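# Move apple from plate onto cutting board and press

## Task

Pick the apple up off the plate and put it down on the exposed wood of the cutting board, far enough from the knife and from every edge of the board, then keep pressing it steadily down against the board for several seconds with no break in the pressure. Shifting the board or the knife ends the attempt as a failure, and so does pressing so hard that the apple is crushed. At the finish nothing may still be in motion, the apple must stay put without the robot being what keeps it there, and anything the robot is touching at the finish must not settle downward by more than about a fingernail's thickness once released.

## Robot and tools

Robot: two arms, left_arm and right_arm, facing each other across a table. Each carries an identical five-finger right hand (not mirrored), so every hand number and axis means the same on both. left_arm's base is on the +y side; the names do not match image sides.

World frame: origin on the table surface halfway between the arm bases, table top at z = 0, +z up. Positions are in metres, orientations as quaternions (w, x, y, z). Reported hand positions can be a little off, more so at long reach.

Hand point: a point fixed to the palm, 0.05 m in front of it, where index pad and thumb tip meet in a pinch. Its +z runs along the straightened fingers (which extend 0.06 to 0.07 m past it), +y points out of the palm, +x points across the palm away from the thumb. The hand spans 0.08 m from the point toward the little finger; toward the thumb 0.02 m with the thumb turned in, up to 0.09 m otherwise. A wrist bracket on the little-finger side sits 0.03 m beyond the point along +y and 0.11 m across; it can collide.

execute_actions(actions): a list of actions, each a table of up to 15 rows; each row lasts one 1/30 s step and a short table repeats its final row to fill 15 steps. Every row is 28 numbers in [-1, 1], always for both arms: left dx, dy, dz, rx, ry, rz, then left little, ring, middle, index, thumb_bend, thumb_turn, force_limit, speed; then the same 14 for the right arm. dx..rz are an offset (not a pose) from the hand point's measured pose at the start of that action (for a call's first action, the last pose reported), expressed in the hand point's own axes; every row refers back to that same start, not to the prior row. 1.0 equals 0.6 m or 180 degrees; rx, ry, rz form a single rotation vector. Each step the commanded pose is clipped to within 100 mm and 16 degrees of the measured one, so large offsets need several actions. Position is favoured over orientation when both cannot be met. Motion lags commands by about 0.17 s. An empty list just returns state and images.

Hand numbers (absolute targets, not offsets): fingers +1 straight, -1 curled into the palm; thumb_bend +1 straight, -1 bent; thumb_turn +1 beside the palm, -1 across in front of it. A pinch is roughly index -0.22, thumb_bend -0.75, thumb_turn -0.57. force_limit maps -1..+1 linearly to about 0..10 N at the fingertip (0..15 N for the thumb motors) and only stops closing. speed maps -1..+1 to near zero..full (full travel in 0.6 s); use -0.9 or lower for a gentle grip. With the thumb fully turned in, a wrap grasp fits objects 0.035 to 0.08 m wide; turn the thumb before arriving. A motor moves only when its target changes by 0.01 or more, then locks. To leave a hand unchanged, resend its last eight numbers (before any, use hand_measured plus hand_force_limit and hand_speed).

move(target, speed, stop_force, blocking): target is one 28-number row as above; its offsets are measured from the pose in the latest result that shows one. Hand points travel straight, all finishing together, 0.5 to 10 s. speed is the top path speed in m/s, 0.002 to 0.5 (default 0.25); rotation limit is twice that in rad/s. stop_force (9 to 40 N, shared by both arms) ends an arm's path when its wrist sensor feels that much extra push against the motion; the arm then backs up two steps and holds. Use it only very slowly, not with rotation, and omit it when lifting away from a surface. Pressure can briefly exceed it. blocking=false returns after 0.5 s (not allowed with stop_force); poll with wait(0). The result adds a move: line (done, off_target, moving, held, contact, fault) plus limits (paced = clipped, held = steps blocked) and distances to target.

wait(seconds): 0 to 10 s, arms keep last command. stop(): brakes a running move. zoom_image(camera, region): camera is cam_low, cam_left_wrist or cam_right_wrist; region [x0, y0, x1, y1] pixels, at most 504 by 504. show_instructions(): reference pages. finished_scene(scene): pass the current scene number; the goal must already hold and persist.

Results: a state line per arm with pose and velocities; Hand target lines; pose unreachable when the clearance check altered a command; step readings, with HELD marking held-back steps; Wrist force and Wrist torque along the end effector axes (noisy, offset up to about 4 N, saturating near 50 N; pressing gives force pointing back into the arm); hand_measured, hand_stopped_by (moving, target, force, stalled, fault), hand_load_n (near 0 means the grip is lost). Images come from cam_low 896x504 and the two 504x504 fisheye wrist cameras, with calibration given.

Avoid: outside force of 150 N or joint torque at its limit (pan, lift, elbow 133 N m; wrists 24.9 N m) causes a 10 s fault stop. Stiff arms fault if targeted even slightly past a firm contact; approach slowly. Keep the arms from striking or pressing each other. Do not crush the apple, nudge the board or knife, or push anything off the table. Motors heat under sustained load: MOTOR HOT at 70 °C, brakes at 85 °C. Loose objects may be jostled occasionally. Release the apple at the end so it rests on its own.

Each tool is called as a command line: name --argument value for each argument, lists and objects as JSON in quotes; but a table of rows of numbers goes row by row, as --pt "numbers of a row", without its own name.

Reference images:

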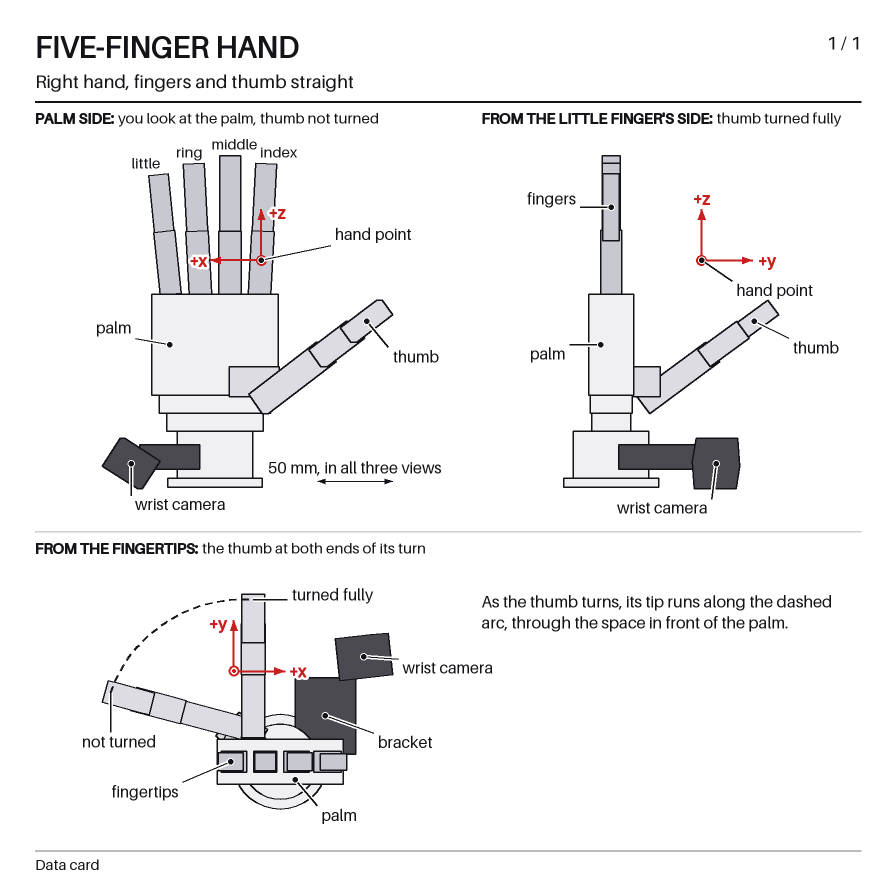

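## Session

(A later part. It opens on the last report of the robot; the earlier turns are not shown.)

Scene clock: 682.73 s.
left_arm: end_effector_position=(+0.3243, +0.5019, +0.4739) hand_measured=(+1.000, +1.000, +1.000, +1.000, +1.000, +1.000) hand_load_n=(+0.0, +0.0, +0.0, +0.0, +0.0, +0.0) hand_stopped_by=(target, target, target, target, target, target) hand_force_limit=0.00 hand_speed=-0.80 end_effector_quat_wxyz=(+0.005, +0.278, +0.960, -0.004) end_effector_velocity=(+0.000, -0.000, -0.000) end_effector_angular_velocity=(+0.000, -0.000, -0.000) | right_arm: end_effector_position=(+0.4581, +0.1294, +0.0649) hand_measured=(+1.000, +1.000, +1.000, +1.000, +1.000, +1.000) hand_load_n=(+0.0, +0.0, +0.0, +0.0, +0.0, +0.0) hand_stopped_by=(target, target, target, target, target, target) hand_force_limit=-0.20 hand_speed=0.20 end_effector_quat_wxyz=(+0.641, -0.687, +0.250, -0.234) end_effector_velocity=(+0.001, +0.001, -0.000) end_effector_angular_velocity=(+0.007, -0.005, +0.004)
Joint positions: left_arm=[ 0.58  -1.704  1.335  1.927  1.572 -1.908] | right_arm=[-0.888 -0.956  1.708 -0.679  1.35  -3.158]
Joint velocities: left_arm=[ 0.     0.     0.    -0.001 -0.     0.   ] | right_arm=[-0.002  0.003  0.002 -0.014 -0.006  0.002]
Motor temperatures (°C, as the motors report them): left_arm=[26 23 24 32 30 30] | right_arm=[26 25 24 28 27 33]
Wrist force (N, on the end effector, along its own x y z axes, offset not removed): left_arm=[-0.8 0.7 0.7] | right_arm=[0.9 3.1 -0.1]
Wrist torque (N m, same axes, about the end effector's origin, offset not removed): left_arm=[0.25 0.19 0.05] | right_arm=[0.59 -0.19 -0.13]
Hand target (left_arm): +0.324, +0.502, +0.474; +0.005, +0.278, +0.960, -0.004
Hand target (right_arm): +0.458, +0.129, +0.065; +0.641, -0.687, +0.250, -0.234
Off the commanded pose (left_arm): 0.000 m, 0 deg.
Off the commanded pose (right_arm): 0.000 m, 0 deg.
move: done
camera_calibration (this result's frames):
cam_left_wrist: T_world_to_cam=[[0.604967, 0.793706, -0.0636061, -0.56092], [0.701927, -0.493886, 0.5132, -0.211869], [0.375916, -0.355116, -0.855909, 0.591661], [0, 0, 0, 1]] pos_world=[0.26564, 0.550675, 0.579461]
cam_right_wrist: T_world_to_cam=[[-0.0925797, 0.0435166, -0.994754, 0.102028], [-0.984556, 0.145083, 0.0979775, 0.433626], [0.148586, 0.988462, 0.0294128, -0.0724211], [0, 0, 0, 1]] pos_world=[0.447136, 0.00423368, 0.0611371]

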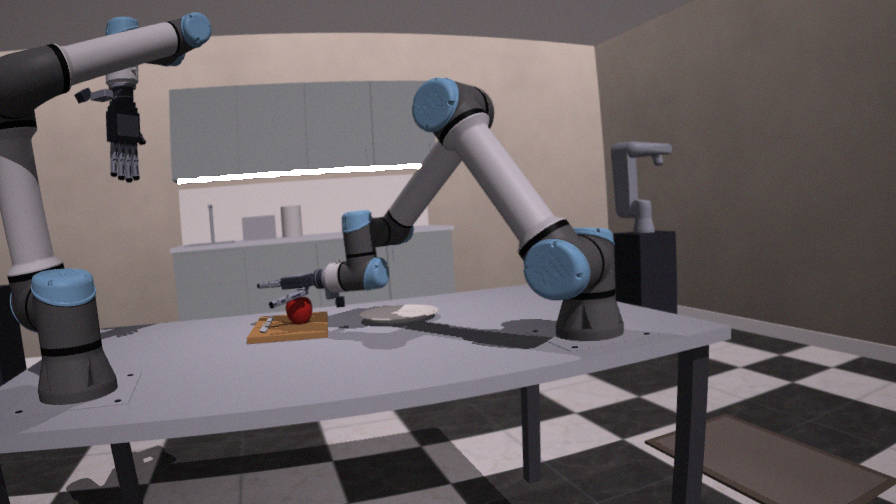

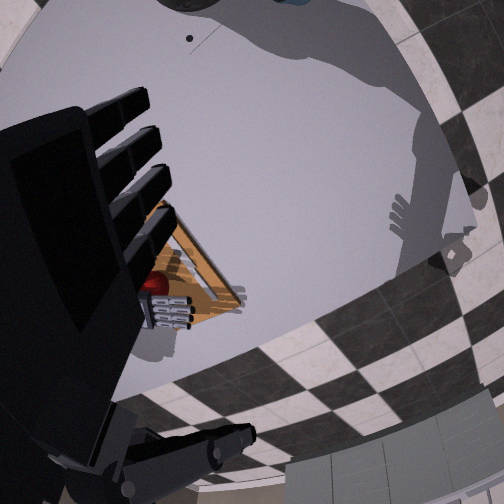

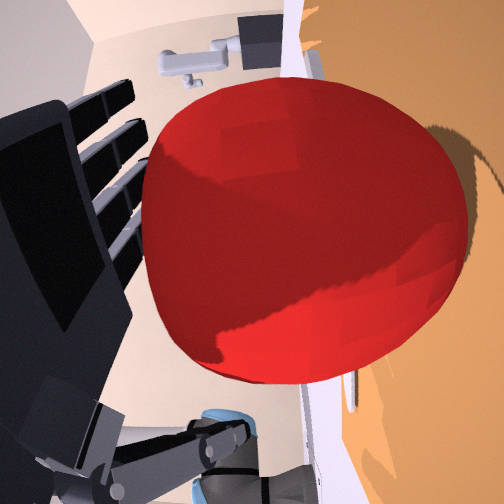

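execute_actions --actions '[]'

Scene clock: 708.73 s.
left_arm: end_effector_position=(+0.3243, +0.5019, +0.4739) hand_measured=(+1.000, +1.000, +1.000, +1.000, +1.000, +1.000) hand_load_n=(+0.0, +0.0, +0.0, +0.0, +0.0, +0.0) hand_stopped_by=(target, target, target, target, target, target) hand_force_limit=0.00 hand_speed=-0.80 end_effector_quat_wxyz=(+0.005, +0.278, +0.960, -0.004) end_effector_velocity=(-0.000, +0.000, -0.000) end_effector_angular_velocity=(-0.000, +0.001, +0.001) | right_arm: end_effector_position=(+0.4581, +0.1294, +0.0649) hand_measured=(+1.000, +1.000, +1.000, +1.000, +1.000, +1.000) hand_load_n=(+0.0, +0.0, +0.0, +0.0, +0.0, +0.0) hand_stopped_by=(target, target, target, target, target, target) hand_force_limit=-0.20 hand_speed=0.20 end_effector_quat_wxyz=(+0.641, -0.687, +0.250, -0.234) end_effector_velocity=(-0.000, +0.000, +0.000) end_effector_angular_velocity=(+0.000, -0.001, +0.000)
Joint positions: left_arm=[ 0.58  -1.704  1.335  1.927  1.572 -1.908] | right_arm=[-0.889 -0.956  1.708 -0.681  1.349 -3.158]
Joint velocities: left_arm=[ 0.     0.     0.     0.     0.001 -0.001] | right_arm=[ 0.001 -0.    -0.    -0.001  0.001 -0.001]
Motor temperatures (°C, as the motors report them): left_arm=[26 23 24 32 30 30] | right_arm=[26 25 24 28 27 33]
Wrist force (N, on the end effector, along its own x y z axes, offset not removed): left_arm=[-1.5 -5.6 0.0] | right_arm=[0.7 1.3 0.8]
Wrist torque (N m, same axes, about the end effector's origin, offset not removed): left_arm=[-0.65 0.26 -0.04] | right_arm=[0.28 -0.11 -0.16]
Hand target (left_arm): +0.324, +0.502, +0.474; +0.005, +0.278, +0.960, -0.004
Hand target (right_arm): +0.458, +0.129, +0.065; +0.641, -0.687, +0.250, -0.234
Off the commanded pose (left_arm): 0.000 m, 0 deg.
Off the commanded pose (right_arm): 0.000 m, 0 deg.
camera_calibration (this result's frames):
cam_left_wrist: T_world_to_cam=[[0.604967, 0.793706, -0.063606, -0.56092], [0.701927, -0.493886, 0.5132, -0.211869], [0.375916, -0.355116, -0.855909, 0.591661], [0, 0, 0, 1]] pos_world=[0.26564, 0.550675, 0.579461]
cam_right_wrist: T_world_to_cam=[[-0.0921746, 0.0440851, -0.994766, 0.10171], [-0.984674, 0.144509, 0.0976437, 0.433809], [0.148057, 0.988521, 0.0300895, -0.0722922], [0, 0, 0, 1]] pos_world=[0.447239, 0.00428928, 0.060994]

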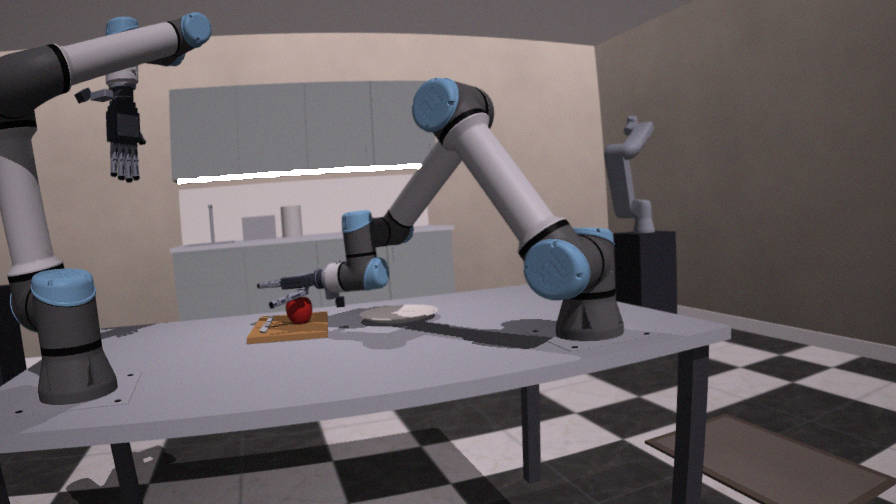

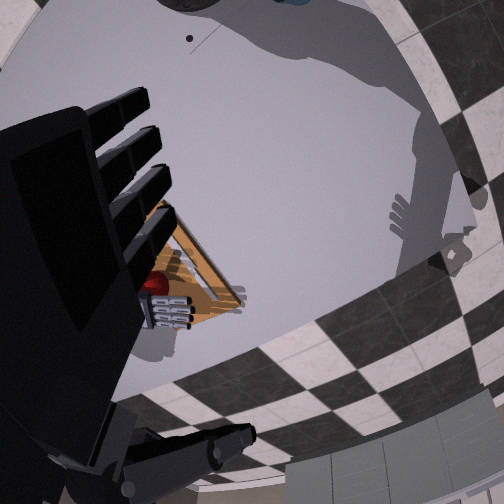

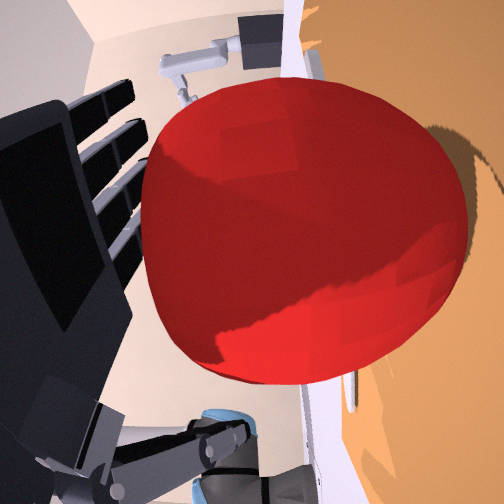

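zoom_image --camera "cam_low" --region '[230, 250, 390, 350]'

Region (230, 250, 390, 350) of cam_low's 896x504 image, scaled by 3.150, with more detail than that image has; it fills the top 315 rows of this view, and the rest is white.

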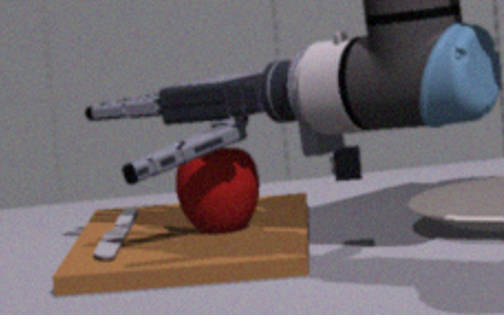

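move --target '[0,0,0,0,0,0, 1,1,1,1,1,1,0,-0.8, 0,0.02328,0.00161,0,0,0, 1,1,1,1,1,1,-0.2,0.2]' --speed 0.04

move --target '[0,0,0,0,0,0, 1,1,1,1,1,1,0,-0.8, 0,0.0333,0.0023,0,0,0, 1,1,1,1,1,1,-0.2,0.2]' --speed 0.003 --stop_force 12

Scene clock: 754.20 s.
left_arm: end_effector_position=(+0.3243, +0.5019, +0.4739) hand_measured=(+1.000, +1.000, +1.000, +1.000, +1.000, +1.000) hand_load_n=(+0.0, +0.0, +0.0, +0.0, +0.0, +0.0) hand_stopped_by=(target, target, target, target, target, target) hand_force_limit=0.00 hand_speed=-0.80 end_effector_quat_wxyz=(+0.005, +0.278, +0.960, -0.004) end_effector_velocity=(+0.000, -0.000, +0.000) end_effector_angular_velocity=(+0.000, -0.000, -0.001) | right_arm: end_effector_position=(+0.4582, +0.1294, +0.0510) hand_measured=(+1.000, +1.000, +1.000, +1.000, +1.000, +1.000) hand_load_n=(+0.0, +0.0, +0.0, +0.0, +0.0, +0.0) hand_stopped_by=(target, target, target, target, target, target) hand_force_limit=-0.20 hand_speed=0.20 end_effector_quat_wxyz=(+0.641, -0.687, +0.250, -0.234) end_effector_velocity=(-0.001, +0.000, -0.002) end_effector_angular_velocity=(-0.001, +0.000, +0.001)
Joint positions: left_arm=[ 0.58  -1.704  1.335  1.927  1.572 -1.908] | right_arm=[-0.889 -0.933  1.714 -0.71   1.349 -3.158]
Joint velocities: left_arm=[-0. -0.  0. -0. -0.  0.] | right_arm=[ 0.001  0.003  0.001 -0.003 -0.001 -0.   ]
Motor temperatures (°C, as the motors report them): left_arm=[26 23 24 32 30 30] | right_arm=[26 26 24 28 27 33]
Wrist force (N, on the end effector, along its own x y z axes, offset not removed): left_arm=[0.1 -1.1 2.5] | right_arm=[1.3 1.4 -0.5]
Wrist torque (N m, same axes, about the end effector's origin, offset not removed): left_arm=[-0.21 -0.24 -0.01] | right_arm=[0.39 -0.15 -0.12]
Hand target (left_arm): +0.324, +0.502, +0.474; +0.005, +0.278, +0.960, -0.004
Hand target (right_arm): +0.458, +0.129, +0.051; +0.641, -0.687, +0.250, -0.234
Off the commanded pose (left_arm): 0.000 m, 0 deg.
Off the commanded pose (right_arm): 0.000 m, 0 deg.
move: done
camera_calibration (this result's frames):
cam_left_wrist: T_world_to_cam=[[0.604967, 0.793706, -0.0636061, -0.56092], [0.701927, -0.493886, 0.5132, -0.211869], [0.375915, -0.355116, -0.855909, 0.591661], [0, 0, 0, 1]] pos_world=[0.26564, 0.550675, 0.579461]
cam_right_wrist: T_world_to_cam=[[-0.0921861, 0.0440765, -0.994766, 0.0879491], [-0.984673, 0.144509, 0.0976538, 0.435162], [0.148057, 0.988521, 0.0300792, -0.0718783], [0, 0, 0, 1]] pos_world=[0.447242, 0.00429179, 0.0471556]

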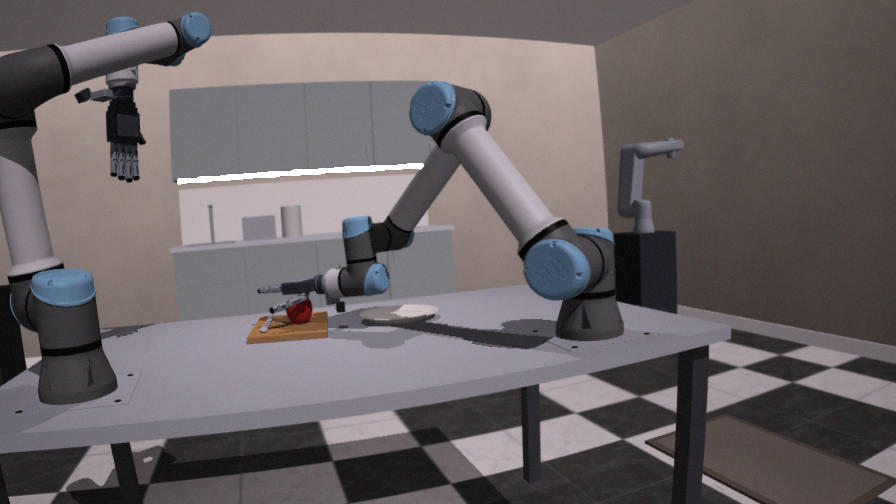

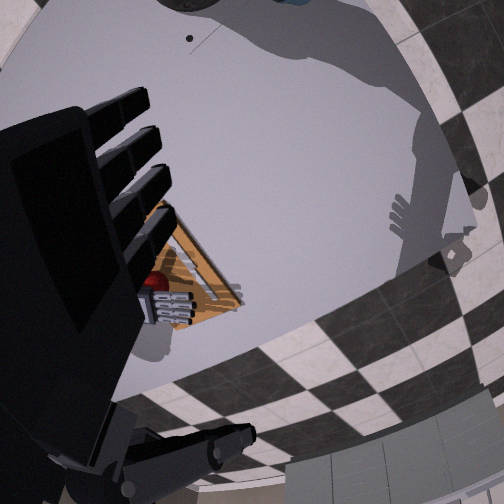

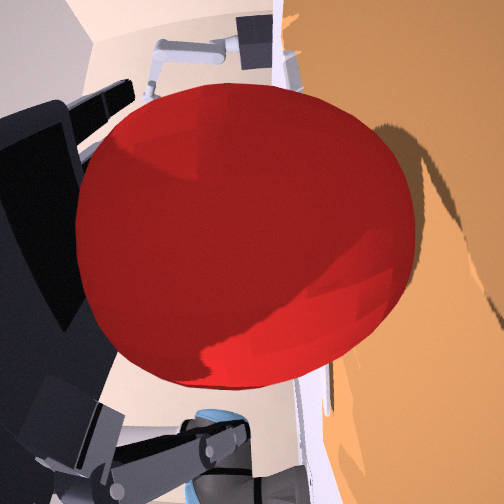

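Scene clock: 759.93 s.
left_arm: end_effector_position=(+0.3243, +0.5019, +0.4739) hand_measured=(+1.000, +1.000, +1.000, +1.000, +1.000, +1.000) hand_load_n=(+0.0, +0.0, +0.0, +0.0, +0.0, +0.0) hand_stopped_by=(target, target, target, target, target, target) hand_force_limit=0.00 hand_speed=-0.80 end_effector_quat_wxyz=(+0.005, +0.278, +0.960, -0.004) end_effector_velocity=(+0.000, +0.000, +0.000) end_effector_angular_velocity=(+0.000, -0.000, +0.000) | right_arm: end_effector_position=(+0.4582, +0.1295, +0.0351) hand_measured=(+1.000, +1.000, +1.000, +1.000, +1.000, +1.000) hand_load_n=(+0.0, +0.0, +0.0, +0.0, +0.0, +0.0) hand_stopped_by=(target, target, target, target, target, target) hand_force_limit=-0.20 hand_speed=0.20 end_effector_quat_wxyz=(+0.641, -0.687, +0.250, -0.234) end_effector_velocity=(+0.001, -0.001, +0.001) end_effector_angular_velocity=(-0.001, +0.001, -0.001)
Joint positions: left_arm=[ 0.58  -1.704  1.335  1.927  1.572 -1.908] | right_arm=[-0.889 -0.906  1.72  -0.743  1.349 -3.158]
Joint velocities: left_arm=[-0.  0. -0.  0. -0. -0.] | right_arm=[-0.001 -0.002 -0.     0.003 -0.001 -0.   ]
Motor temperatures (°C, as the motors report them): left_arm=[26 23 24 32 30 30] | right_arm=[26 26 24 28 27 33]
Wrist force (N, on the end effector, along its own x y z axes, offset not removed): left_arm=[0.8 0.6 -2.4] | right_arm=[2.4 -14.5 0.8]
Wrist torque (N m, same axes, about the end effector's origin, offset not removed): left_arm=[0.69 -0.09 0.15] | right_arm=[-0.03 -0.38 -0.48]
Hand target (left_arm): +0.324, +0.502, +0.474; +0.005, +0.278, +0.960, -0.004
Hand target (right_arm): +0.458, +0.129, +0.035; +0.641, -0.687, +0.250, -0.234
Off the commanded pose (left_arm): 0.000 m, 0 deg.
Off the commanded pose (right_arm): 0.004 m, 0 deg.
move: contact (right_arm)
camera_calibration (this result's frames):
cam_left_wrist: T_world_to_cam=[[0.604967, 0.793706, -0.0636061, -0.56092], [0.701927, -0.493886, 0.5132, -0.211869], [0.375916, -0.355116, -0.855909, 0.591661], [0, 0, 0, 1]] pos_world=[0.26564, 0.550675, 0.579461]
cam_right_wrist: T_world_to_cam=[[-0.0918154, 0.044357, -0.994788, 0.0718624], [-0.984712, 0.144462, 0.097327, 0.436808], [0.148026, 0.988516, 0.030415, -0.0714685], [0, 0, 0, 1]] pos_world=[0.447307, 0.00435797, 0.0311484]

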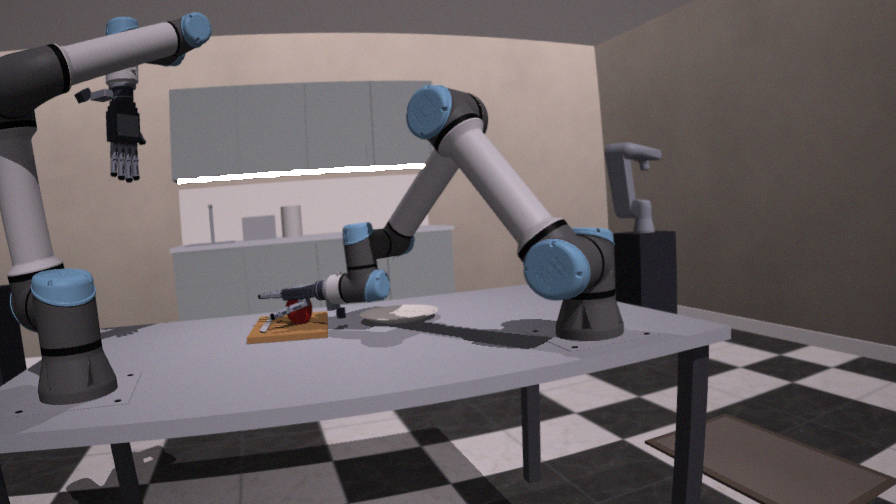

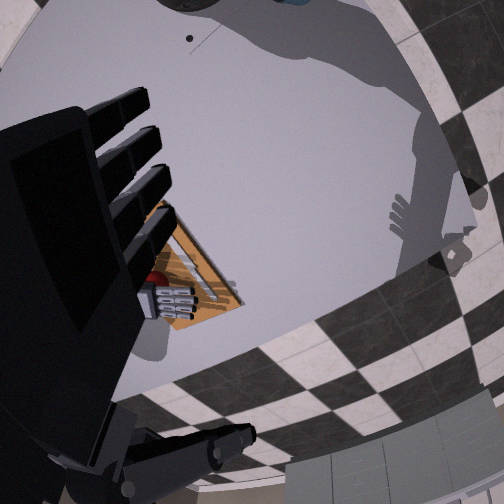

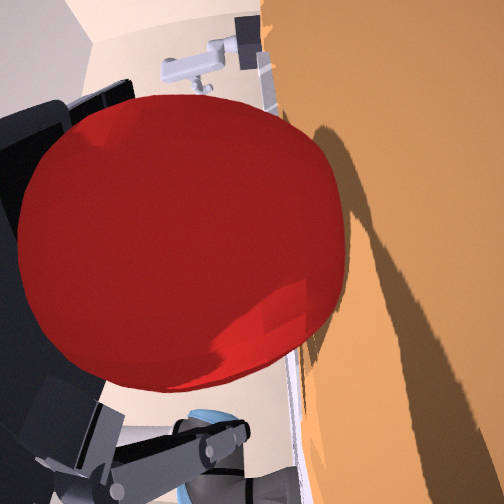

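zoom_image --camera "cam_low" --region '[240, 270, 380, 350]'

wait --seconds 0.5

Region (240, 270, 380, 350) of cam_low's 896x504 image, scaled by 3.600, with more detail than that image has; it fills the top 288 rows of this view, and the rest is white.

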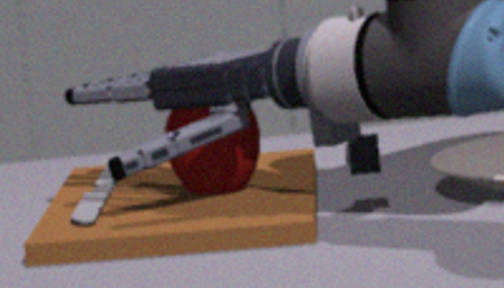

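Scene clock: 766.50 s.
left_arm: end_effector_position=(+0.3243, +0.5019, +0.4739) hand_measured=(+1.000, +1.000, +1.000, +1.000, +1.000, +1.000) hand_load_n=(+0.0, +0.0, +0.0, +0.0, +0.0, +0.0) hand_stopped_by=(target, target, target, target, target, target) hand_force_limit=0.00 hand_speed=-0.80 end_effector_quat_wxyz=(+0.005, +0.278, +0.960, -0.004) end_effector_velocity=(-0.000, -0.000, -0.000) end_effector_angular_velocity=(-0.000, +0.000, -0.000) | right_arm: end_effector_position=(+0.4582, +0.1295, +0.0353) hand_measured=(+1.000, +1.000, +1.000, +1.000, +1.000, +1.000) hand_load_n=(+0.0, +0.0, +0.0, +0.0, +0.0, +0.0) hand_stopped_by=(target, target, target, target, target, target) hand_force_limit=-0.20 hand_speed=0.20 end_effector_quat_wxyz=(+0.641, -0.687, +0.250, -0.234) end_effector_velocity=(-0.001, -0.000, -0.001) end_effector_angular_velocity=(-0.001, +0.001, -0.000)
Joint positions: left_arm=[ 0.58  -1.704  1.335  1.927  1.572 -1.908] | right_arm=[-0.889 -0.906  1.719 -0.742  1.349 -3.158]
Joint velocities: left_arm=[-0. -0.  0.  0.  0.  0.] | right_arm=[0.    0.    0.001 0.001 0.    0.   ]
Motor temperatures (°C, as the motors report them): left_arm=[26 23 24 32 30 30] | right_arm=[26 26 24 28 27 33]
Wrist force (N, on the end effector, along its own x y z axes, offset not removed): left_arm=[-0.5 -0.9 1.3] | right_arm=[-0.4 -10.3 1.2]
Wrist torque (N m, same axes, about the end effector's origin, offset not removed): left_arm=[-0.07 -0.04 0.18] | right_arm=[0.05 0.06 -0.56]
Hand target (left_arm): +0.324, +0.502, +0.474; +0.005, +0.278, +0.960, -0.004
Hand target (right_arm): +0.458, +0.129, +0.035; +0.641, -0.687, +0.250, -0.234
Off the commanded pose (left_arm): 0.000 m, 0 deg.
Off the commanded pose (right_arm): 0.004 m, 0 deg.
wait: 0.50 s; at rest from the start
camera_calibration (this result's frames):
cam_left_wrist: T_world_to_cam=[[0.604967, 0.793706, -0.0636061, -0.56092], [0.701927, -0.493886, 0.5132, -0.211869], [0.375916, -0.355116, -0.855909, 0.591661], [0, 0, 0, 1]] pos_world=[0.26564, 0.550675, 0.579461]
cam_right_wrist: T_world_to_cam=[[-0.0919213, 0.0442767, -0.994781, 0.0721048], [-0.984702, 0.14447, 0.0974202, 0.436768], [0.148029, 0.988518, 0.0303195, -0.0714601], [0, 0, 0, 1]] pos_world=[0.447293, 0.00434724, 0.0313451]

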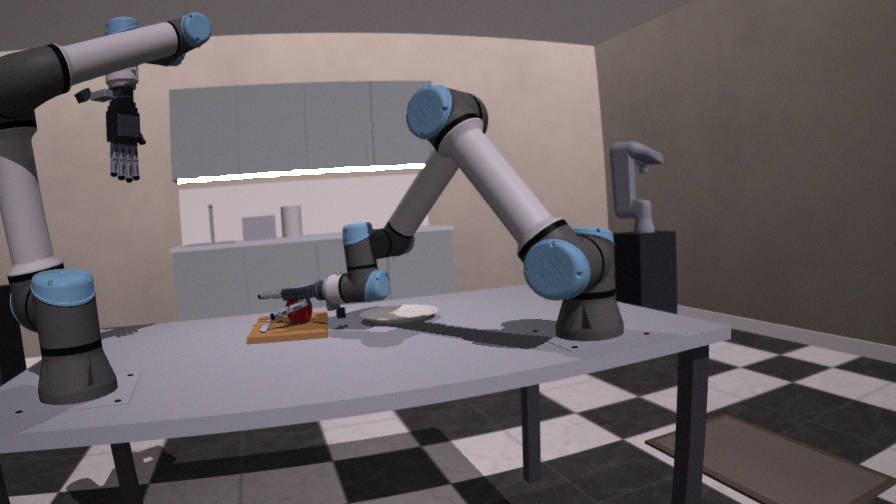

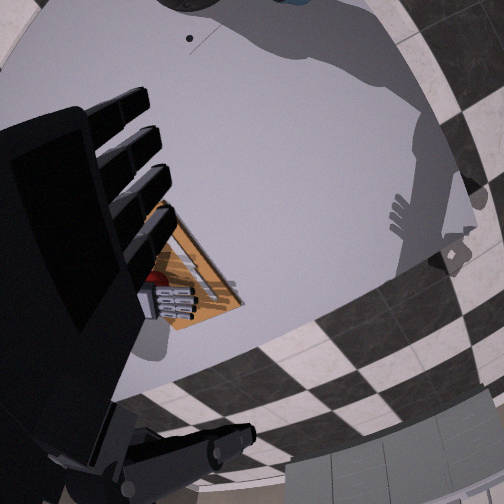

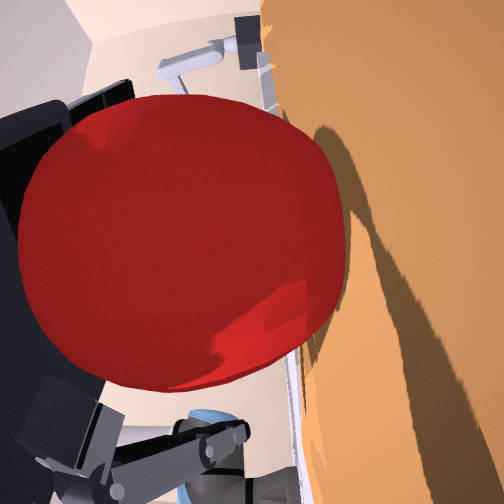

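move --target '[0,0,0,0,0,0, 1,1,1,1,1,1,0,-0.8, 0,0.005,0.00035,0,0,0, 1,1,1,1,1,1,-0.2,0.2]' --speed 0.002 --stop_force 11

wait --seconds 1

Scene clock: 786.97 s.
left_arm: end_effector_position=(+0.3243, +0.5019, +0.4739) hand_measured=(+1.000, +1.000, +1.000, +1.000, +1.000, +1.000) hand_load_n=(+0.0, +0.0, +0.0, +0.0, +0.0, +0.0) hand_stopped_by=(target, target, target, target, target, target) hand_force_limit=0.00 hand_speed=-0.80 end_effector_quat_wxyz=(+0.005, +0.278, +0.960, -0.004) end_effector_velocity=(+0.000, +0.000, -0.000) end_effector_angular_velocity=(-0.001, -0.001, +0.002) | right_arm: end_effector_position=(+0.4583, +0.1296, +0.0345) hand_measured=(+1.000, +1.000, +1.000, +1.000, +1.000, +1.000) hand_load_n=(+0.0, +0.0, +0.0, +0.0, +0.0, +0.0) hand_stopped_by=(target, target, target, target, target, target) hand_force_limit=-0.20 hand_speed=0.20 end_effector_quat_wxyz=(+0.641, -0.687, +0.250, -0.234) end_effector_velocity=(-0.001, +0.000, +0.000) end_effector_angular_velocity=(+0.000, +0.000, +0.003)
Joint positions: left_arm=[ 0.58  -1.704  1.335  1.927  1.572 -1.908] | right_arm=[-0.889 -0.905  1.72  -0.745  1.349 -3.158]
Joint velocities: left_arm=[ 0.002  0.    -0.    -0.001 -0.    -0.   ] | right_arm=[ 0.001 -0.001  0.     0.001 -0.002 -0.   ]
Motor temperatures (°C, as the motors report them): left_arm=[26 23 24 32 30 30] | right_arm=[26 26 24 28 27 33]
Wrist force (N, on the end effector, along its own x y z axes, offset not removed): left_arm=[1.0 -0.9 0.1] | right_arm=[-0.3 -26.2 2.6]
Wrist torque (N m, same axes, about the end effector's origin, offset not removed): left_arm=[-0.05 -0.10 0.07] | right_arm=[-0.45 -0.13 -1.00]
Hand target (left_arm): +0.324, +0.502, +0.474; +0.005, +0.278, +0.960, -0.004
Hand target (right_arm): +0.458, +0.130, +0.035; +0.641, -0.687, +0.250, -0.234
Off the commanded pose (left_arm): 0.000 m, 0 deg.
Off the commanded pose (right_arm): 0.002 m, 0 deg.
move: contact (right_arm)
camera_calibration (this result's frames):
cam_left_wrist: T_world_to_cam=[[0.604967, 0.793706, -0.0636061, -0.56092], [0.701928, -0.493886, 0.5132, -0.211869], [0.375916, -0.355116, -0.855909, 0.591661], [0, 0, 0, 1]] pos_world=[0.26564, 0.550675, 0.579461]
cam_right_wrist: T_world_to_cam=[[-0.0915031, 0.044594, -0.994806, 0.0711536], [-0.984743, 0.144439, 0.0970522, 0.436948], [0.148016, 0.988508, 0.030697, -0.0715193], [0, 0, 0, 1]] pos_world=[0.447378, 0.00441216, 0.0305726]

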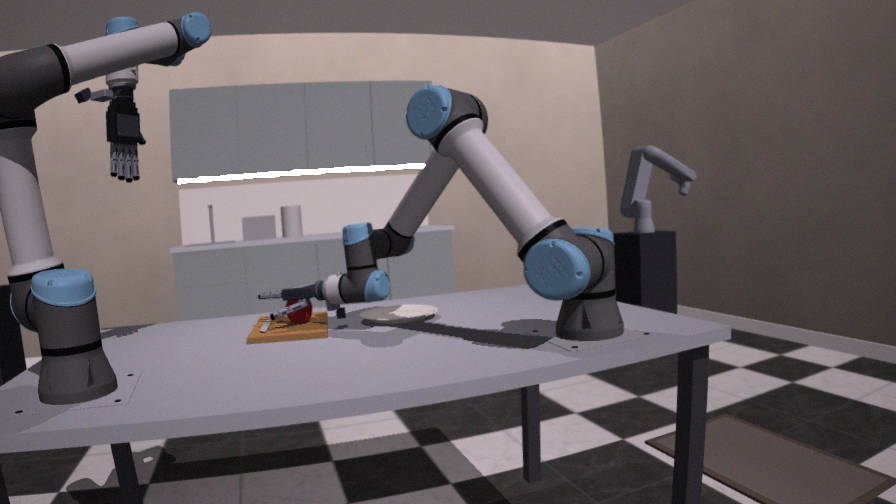

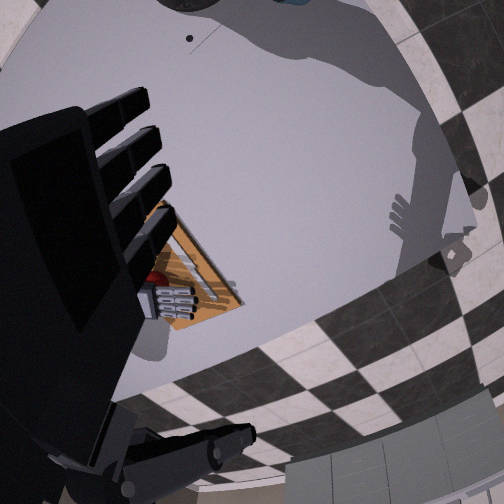

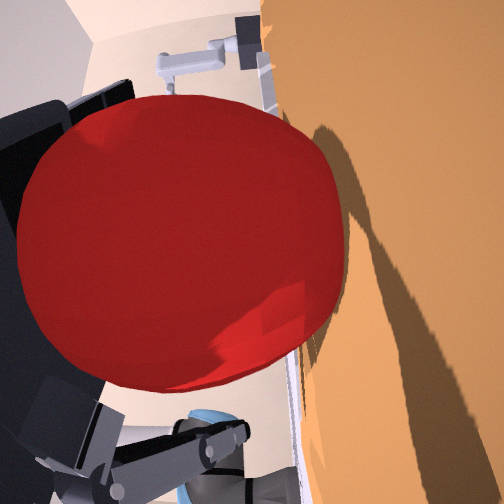

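Scene clock: 787.97 s.
left_arm: end_effector_position=(+0.3243, +0.5019, +0.4739) hand_measured=(+1.000, +1.000, +1.000, +1.000, +1.000, +1.000) hand_load_n=(+0.0, +0.0, +0.0, +0.0, +0.0, +0.0) hand_stopped_by=(target, target, target, target, target, target) hand_force_limit=0.00 hand_speed=-0.80 end_effector_quat_wxyz=(+0.005, +0.278, +0.960, -0.004) end_effector_velocity=(+0.000, +0.000, +0.000) end_effector_angular_velocity=(-0.000, -0.000, +0.001) | right_arm: end_effector_position=(+0.4583, +0.1296, +0.0347) hand_measured=(+1.000, +1.000, +1.000, +1.000, +1.000, +1.000) hand_load_n=(+0.0, +0.0, +0.0, +0.0, +0.0, +0.0) hand_stopped_by=(target, target, target, target, target, target) hand_force_limit=-0.20 hand_speed=0.20 end_effector_quat_wxyz=(+0.641, -0.687, +0.250, -0.234) end_effector_velocity=(-0.000, +0.000, -0.000) end_effector_angular_velocity=(+0.000, +0.001, +0.001)
Joint positions: left_arm=[ 0.58  -1.704  1.335  1.927  1.572 -1.908] | right_arm=[-0.889 -0.905  1.72  -0.744  1.349 -3.158]
Joint velocities: left_arm=[ 0.001 -0.    -0.    -0.     0.    -0.   ] | right_arm=[-0.     0.     0.     0.001 -0.002  0.001]
Motor temperatures (°C, as the motors report them): left_arm=[26 23 24 32 30 30] | right_arm=[26 26 24 28 27 33]
Wrist force (N, on the end effector, along its own x y z axes, offset not removed): left_arm=[3.0 2.9 0.7] | right_arm=[0.9 -22.3 2.9]
Wrist torque (N m, same axes, about the end effector's origin, offset not removed): left_arm=[0.51 -0.55 0.47] | right_arm=[-0.42 -0.31 -0.85]
Hand target (left_arm): +0.324, +0.502, +0.474; +0.005, +0.278, +0.960, -0.004
Hand target (right_arm): +0.458, +0.130, +0.035; +0.641, -0.687, +0.250, -0.234
Off the commanded pose (left_arm): 0.000 m, 0 deg.
Off the commanded pose (right_arm): 0.002 m, 0 deg.
wait: 1.00 s; at rest by 0.17 s
camera_calibration (this result's frames):
cam_left_wrist: T_world_to_cam=[[0.604967, 0.793706, -0.0636061, -0.56092], [0.701927, -0.493886, 0.5132, -0.211869], [0.375916, -0.355116, -0.855909, 0.591661], [0, 0, 0, 1]] pos_world=[0.26564, 0.550675, 0.579461]
cam_right_wrist: T_world_to_cam=[[-0.0915662, 0.0445462, -0.994802, 0.0713595], [-0.984737, 0.144443, 0.0971077, 0.436927], [0.148018, 0.98851, 0.0306401, -0.0715248], [0, 0, 0, 1]] pos_world=[0.447379, 0.00441296, 0.0307511]

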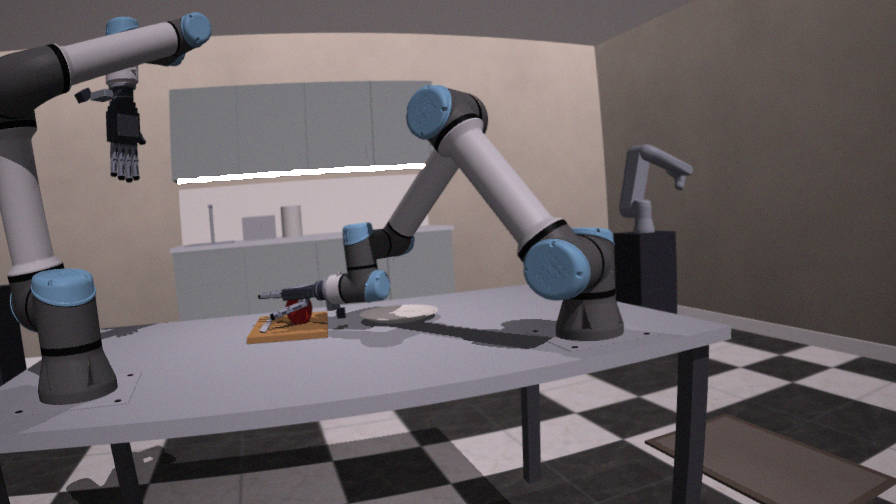

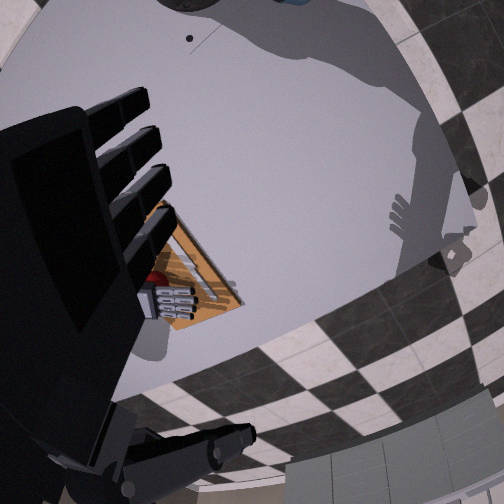

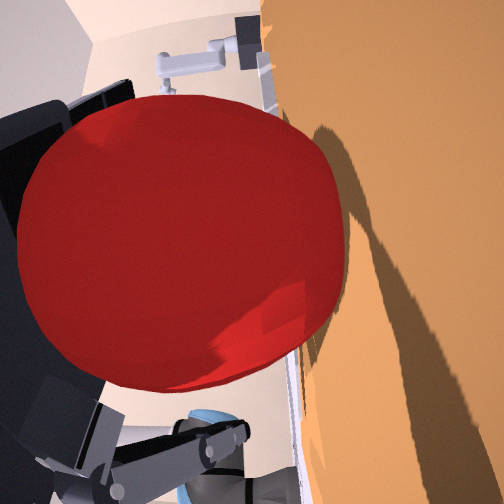

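wait --seconds 3

wait --seconds 3

Scene clock: 793.90 s.
left_arm: end_effector_position=(+0.3243, +0.5019, +0.4739) hand_measured=(+1.000, +1.000, +1.000, +1.000, +1.000, +1.000) hand_load_n=(+0.0, +0.0, +0.0, +0.0, +0.0, +0.0) hand_stopped_by=(target, target, target, target, target, target) hand_force_limit=0.00 hand_speed=-0.80 end_effector_quat_wxyz=(+0.005, +0.278, +0.960, -0.004) end_effector_velocity=(+0.000, -0.000, -0.000) end_effector_angular_velocity=(-0.001, -0.001, +0.000) | right_arm: end_effector_position=(+0.4583, +0.1296, +0.0347) hand_measured=(+1.000, +1.000, +1.000, +1.000, +1.000, +1.000) hand_load_n=(+0.0, +0.0, +0.0, +0.0, +0.0, +0.0) hand_stopped_by=(target, target, target, target, target, target) hand_force_limit=-0.20 hand_speed=0.20 end_effector_quat_wxyz=(+0.641, -0.687, +0.250, -0.234) end_effector_velocity=(+0.001, -0.000, +0.001) end_effector_angular_velocity=(+0.001, -0.002, -0.002)
Joint positions: left_arm=[ 0.58  -1.704  1.335  1.927  1.572 -1.908] | right_arm=[-0.889 -0.905  1.72  -0.744  1.349 -3.158]
Joint velocities: left_arm=[ 0.    -0.     0.    -0.001  0.     0.   ] | right_arm=[-0.001 -0.    -0.    -0.002  0.002 -0.001]
Motor temperatures (°C, as the motors report them): left_arm=[26 23 24 32 30 30] | right_arm=[26 26 24 28 27 33]
Wrist force (N, on the end effector, along its own x y z axes, offset not removed): left_arm=[-0.3 1.1 0.5] | right_arm=[1.4 -21.4 2.4]
Wrist torque (N m, same axes, about the end effector's origin, offset not removed): left_arm=[0.26 0.05 0.05] | right_arm=[-0.36 -0.30 -0.84]
Hand target (left_arm): +0.324, +0.502, +0.474; +0.005, +0.278, +0.960, -0.004
Hand target (right_arm): +0.458, +0.130, +0.035; +0.641, -0.687, +0.250, -0.234
Off the commanded pose (left_arm): 0.000 m, 0 deg.
Off the commanded pose (right_arm): 0.002 m, 0 deg.
wait: 3.00 s; at rest from the start
camera_calibration (this result's frames):
cam_left_wrist: T_world_to_cam=[[0.604967, 0.793706, -0.0636062, -0.56092], [0.701927, -0.493886, 0.5132, -0.211869], [0.375915, -0.355116, -0.855909, 0.591661], [0, 0, 0, 1]] pos_world=[0.26564, 0.550675, 0.579461]
cam_right_wrist: T_world_to_cam=[[-0.0915367, 0.0445688, -0.994804, 0.0713547], [-0.984739, 0.144441, 0.0970818, 0.436933], [0.148018, 0.988509, 0.030667, -0.0715303], [0, 0, 0, 1]] pos_world=[0.447385, 0.00441704, 0.0307592]

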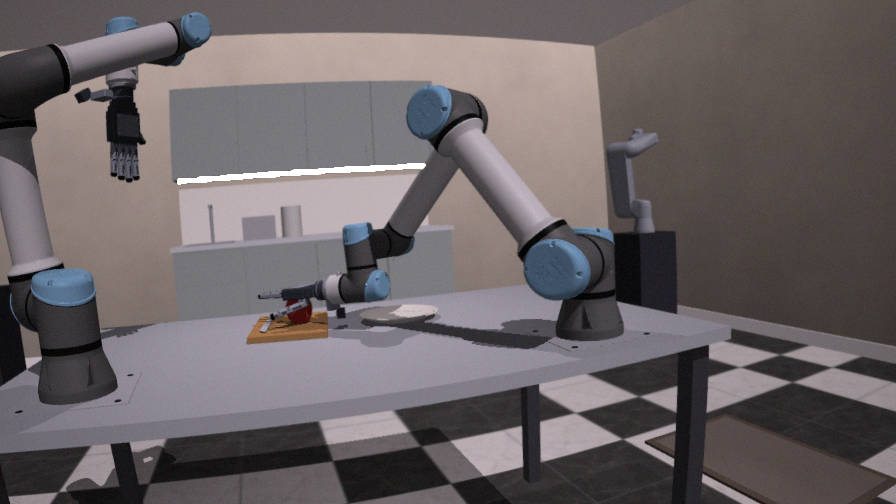

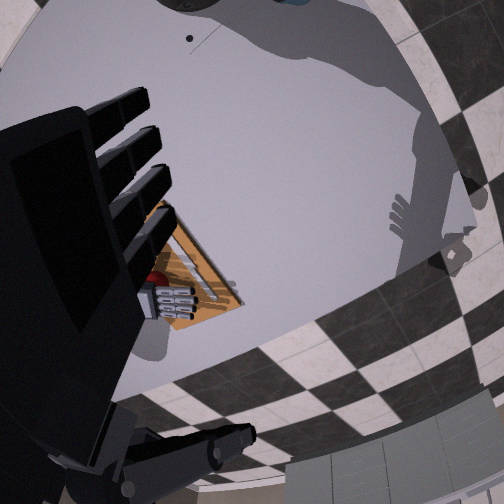

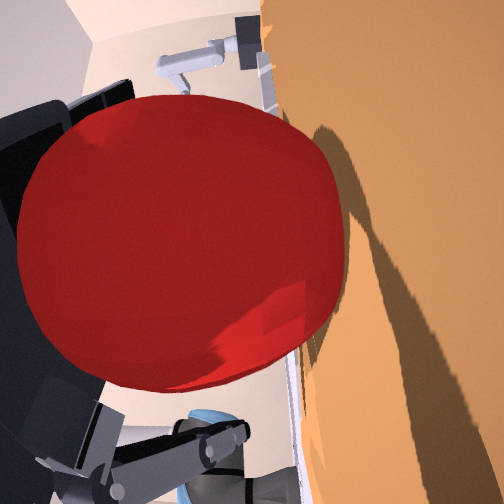

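Scene clock: 796.90 s.
left_arm: end_effector_position=(+0.3243, +0.5019, +0.4739) hand_measured=(+1.000, +1.000, +1.000, +1.000, +1.000, +1.000) hand_load_n=(+0.0, +0.0, +0.0, +0.0, +0.0, +0.0) hand_stopped_by=(target, target, target, target, target, target) hand_force_limit=0.00 hand_speed=-0.80 end_effector_quat_wxyz=(+0.005, +0.278, +0.960, -0.004) end_effector_velocity=(-0.000, +0.000, +0.000) end_effector_angular_velocity=(+0.000, -0.000, +0.001) | right_arm: end_effector_position=(+0.4583, +0.1296, +0.0347) hand_measured=(+1.000, +1.000, +1.000, +1.000, +1.000, +1.000) hand_load_n=(+0.0, +0.0, +0.0, +0.0, +0.0, +0.0) hand_stopped_by=(target, target, target, target, target, target) hand_force_limit=-0.20 hand_speed=0.20 end_effector_quat_wxyz=(+0.641, -0.687, +0.250, -0.234) end_effector_velocity=(+0.001, +0.000, +0.001) end_effector_angular_velocity=(+0.002, -0.002, -0.000)
Joint positions: left_arm=[ 0.58  -1.704  1.335  1.927  1.572 -1.908] | right_arm=[-0.889 -0.905  1.72  -0.744  1.349 -3.158]
Joint velocities: left_arm=[ 0.001 -0.    -0.     0.    -0.     0.   ] | right_arm=[ 0.     0.    -0.001 -0.002  0.     0.001]
Motor temperatures (°C, as the motors report them): left_arm=[26 23 24 32 30 30] | right_arm=[26 26 24 28 27 33]
Wrist force (N, on the end effector, along its own x y z axes, offset not removed): left_arm=[-0.2 -2.0 0.4] | right_arm=[0.3 -21.6 2.2]
Wrist torque (N m, same axes, about the end effector's origin, offset not removed): left_arm=[-0.32 -0.01 0.18] | right_arm=[-0.30 -0.08 -0.86]
Hand target (left_arm): +0.324, +0.502, +0.474; +0.005, +0.278, +0.960, -0.004
Hand target (right_arm): +0.458, +0.130, +0.035; +0.641, -0.687, +0.250, -0.234
Off the commanded pose (left_arm): 0.000 m, 0 deg.
Off the commanded pose (right_arm): 0.002 m, 0 deg.
wait: 3.00 s; at rest by 0.17 s
camera_calibration (this result's frames):
cam_left_wrist: T_world_to_cam=[[0.604967, 0.793706, -0.063606, -0.56092], [0.701927, -0.493886, 0.5132, -0.211869], [0.375916, -0.355116, -0.855909, 0.591661], [0, 0, 0, 1]] pos_world=[0.26564, 0.550675, 0.579461]
cam_right_wrist: T_world_to_cam=[[-0.0915366, 0.0445687, -0.994804, 0.0713546], [-0.98474, 0.144441, 0.0970817, 0.436933], [0.148017, 0.988509, 0.0306669, -0.0715303], [0, 0, 0, 1]] pos_world=[0.447385, 0.00441704, 0.0307592]

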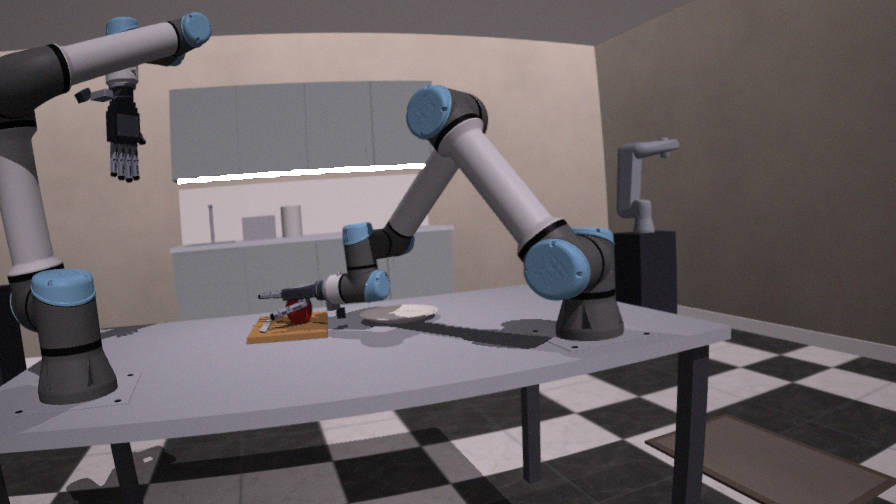

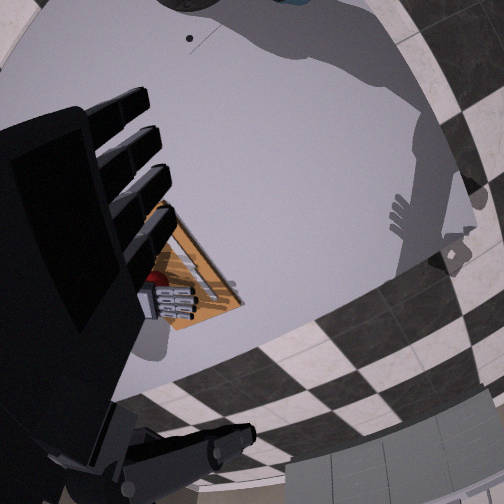

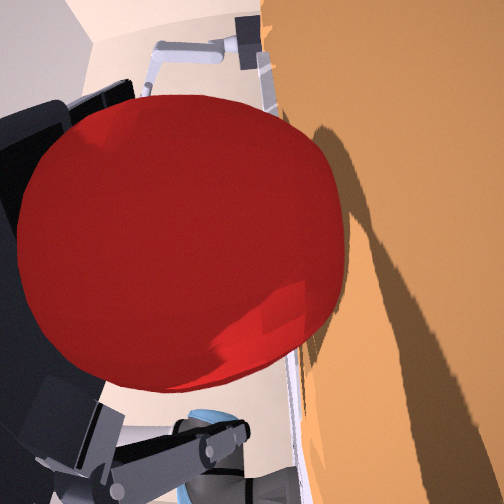

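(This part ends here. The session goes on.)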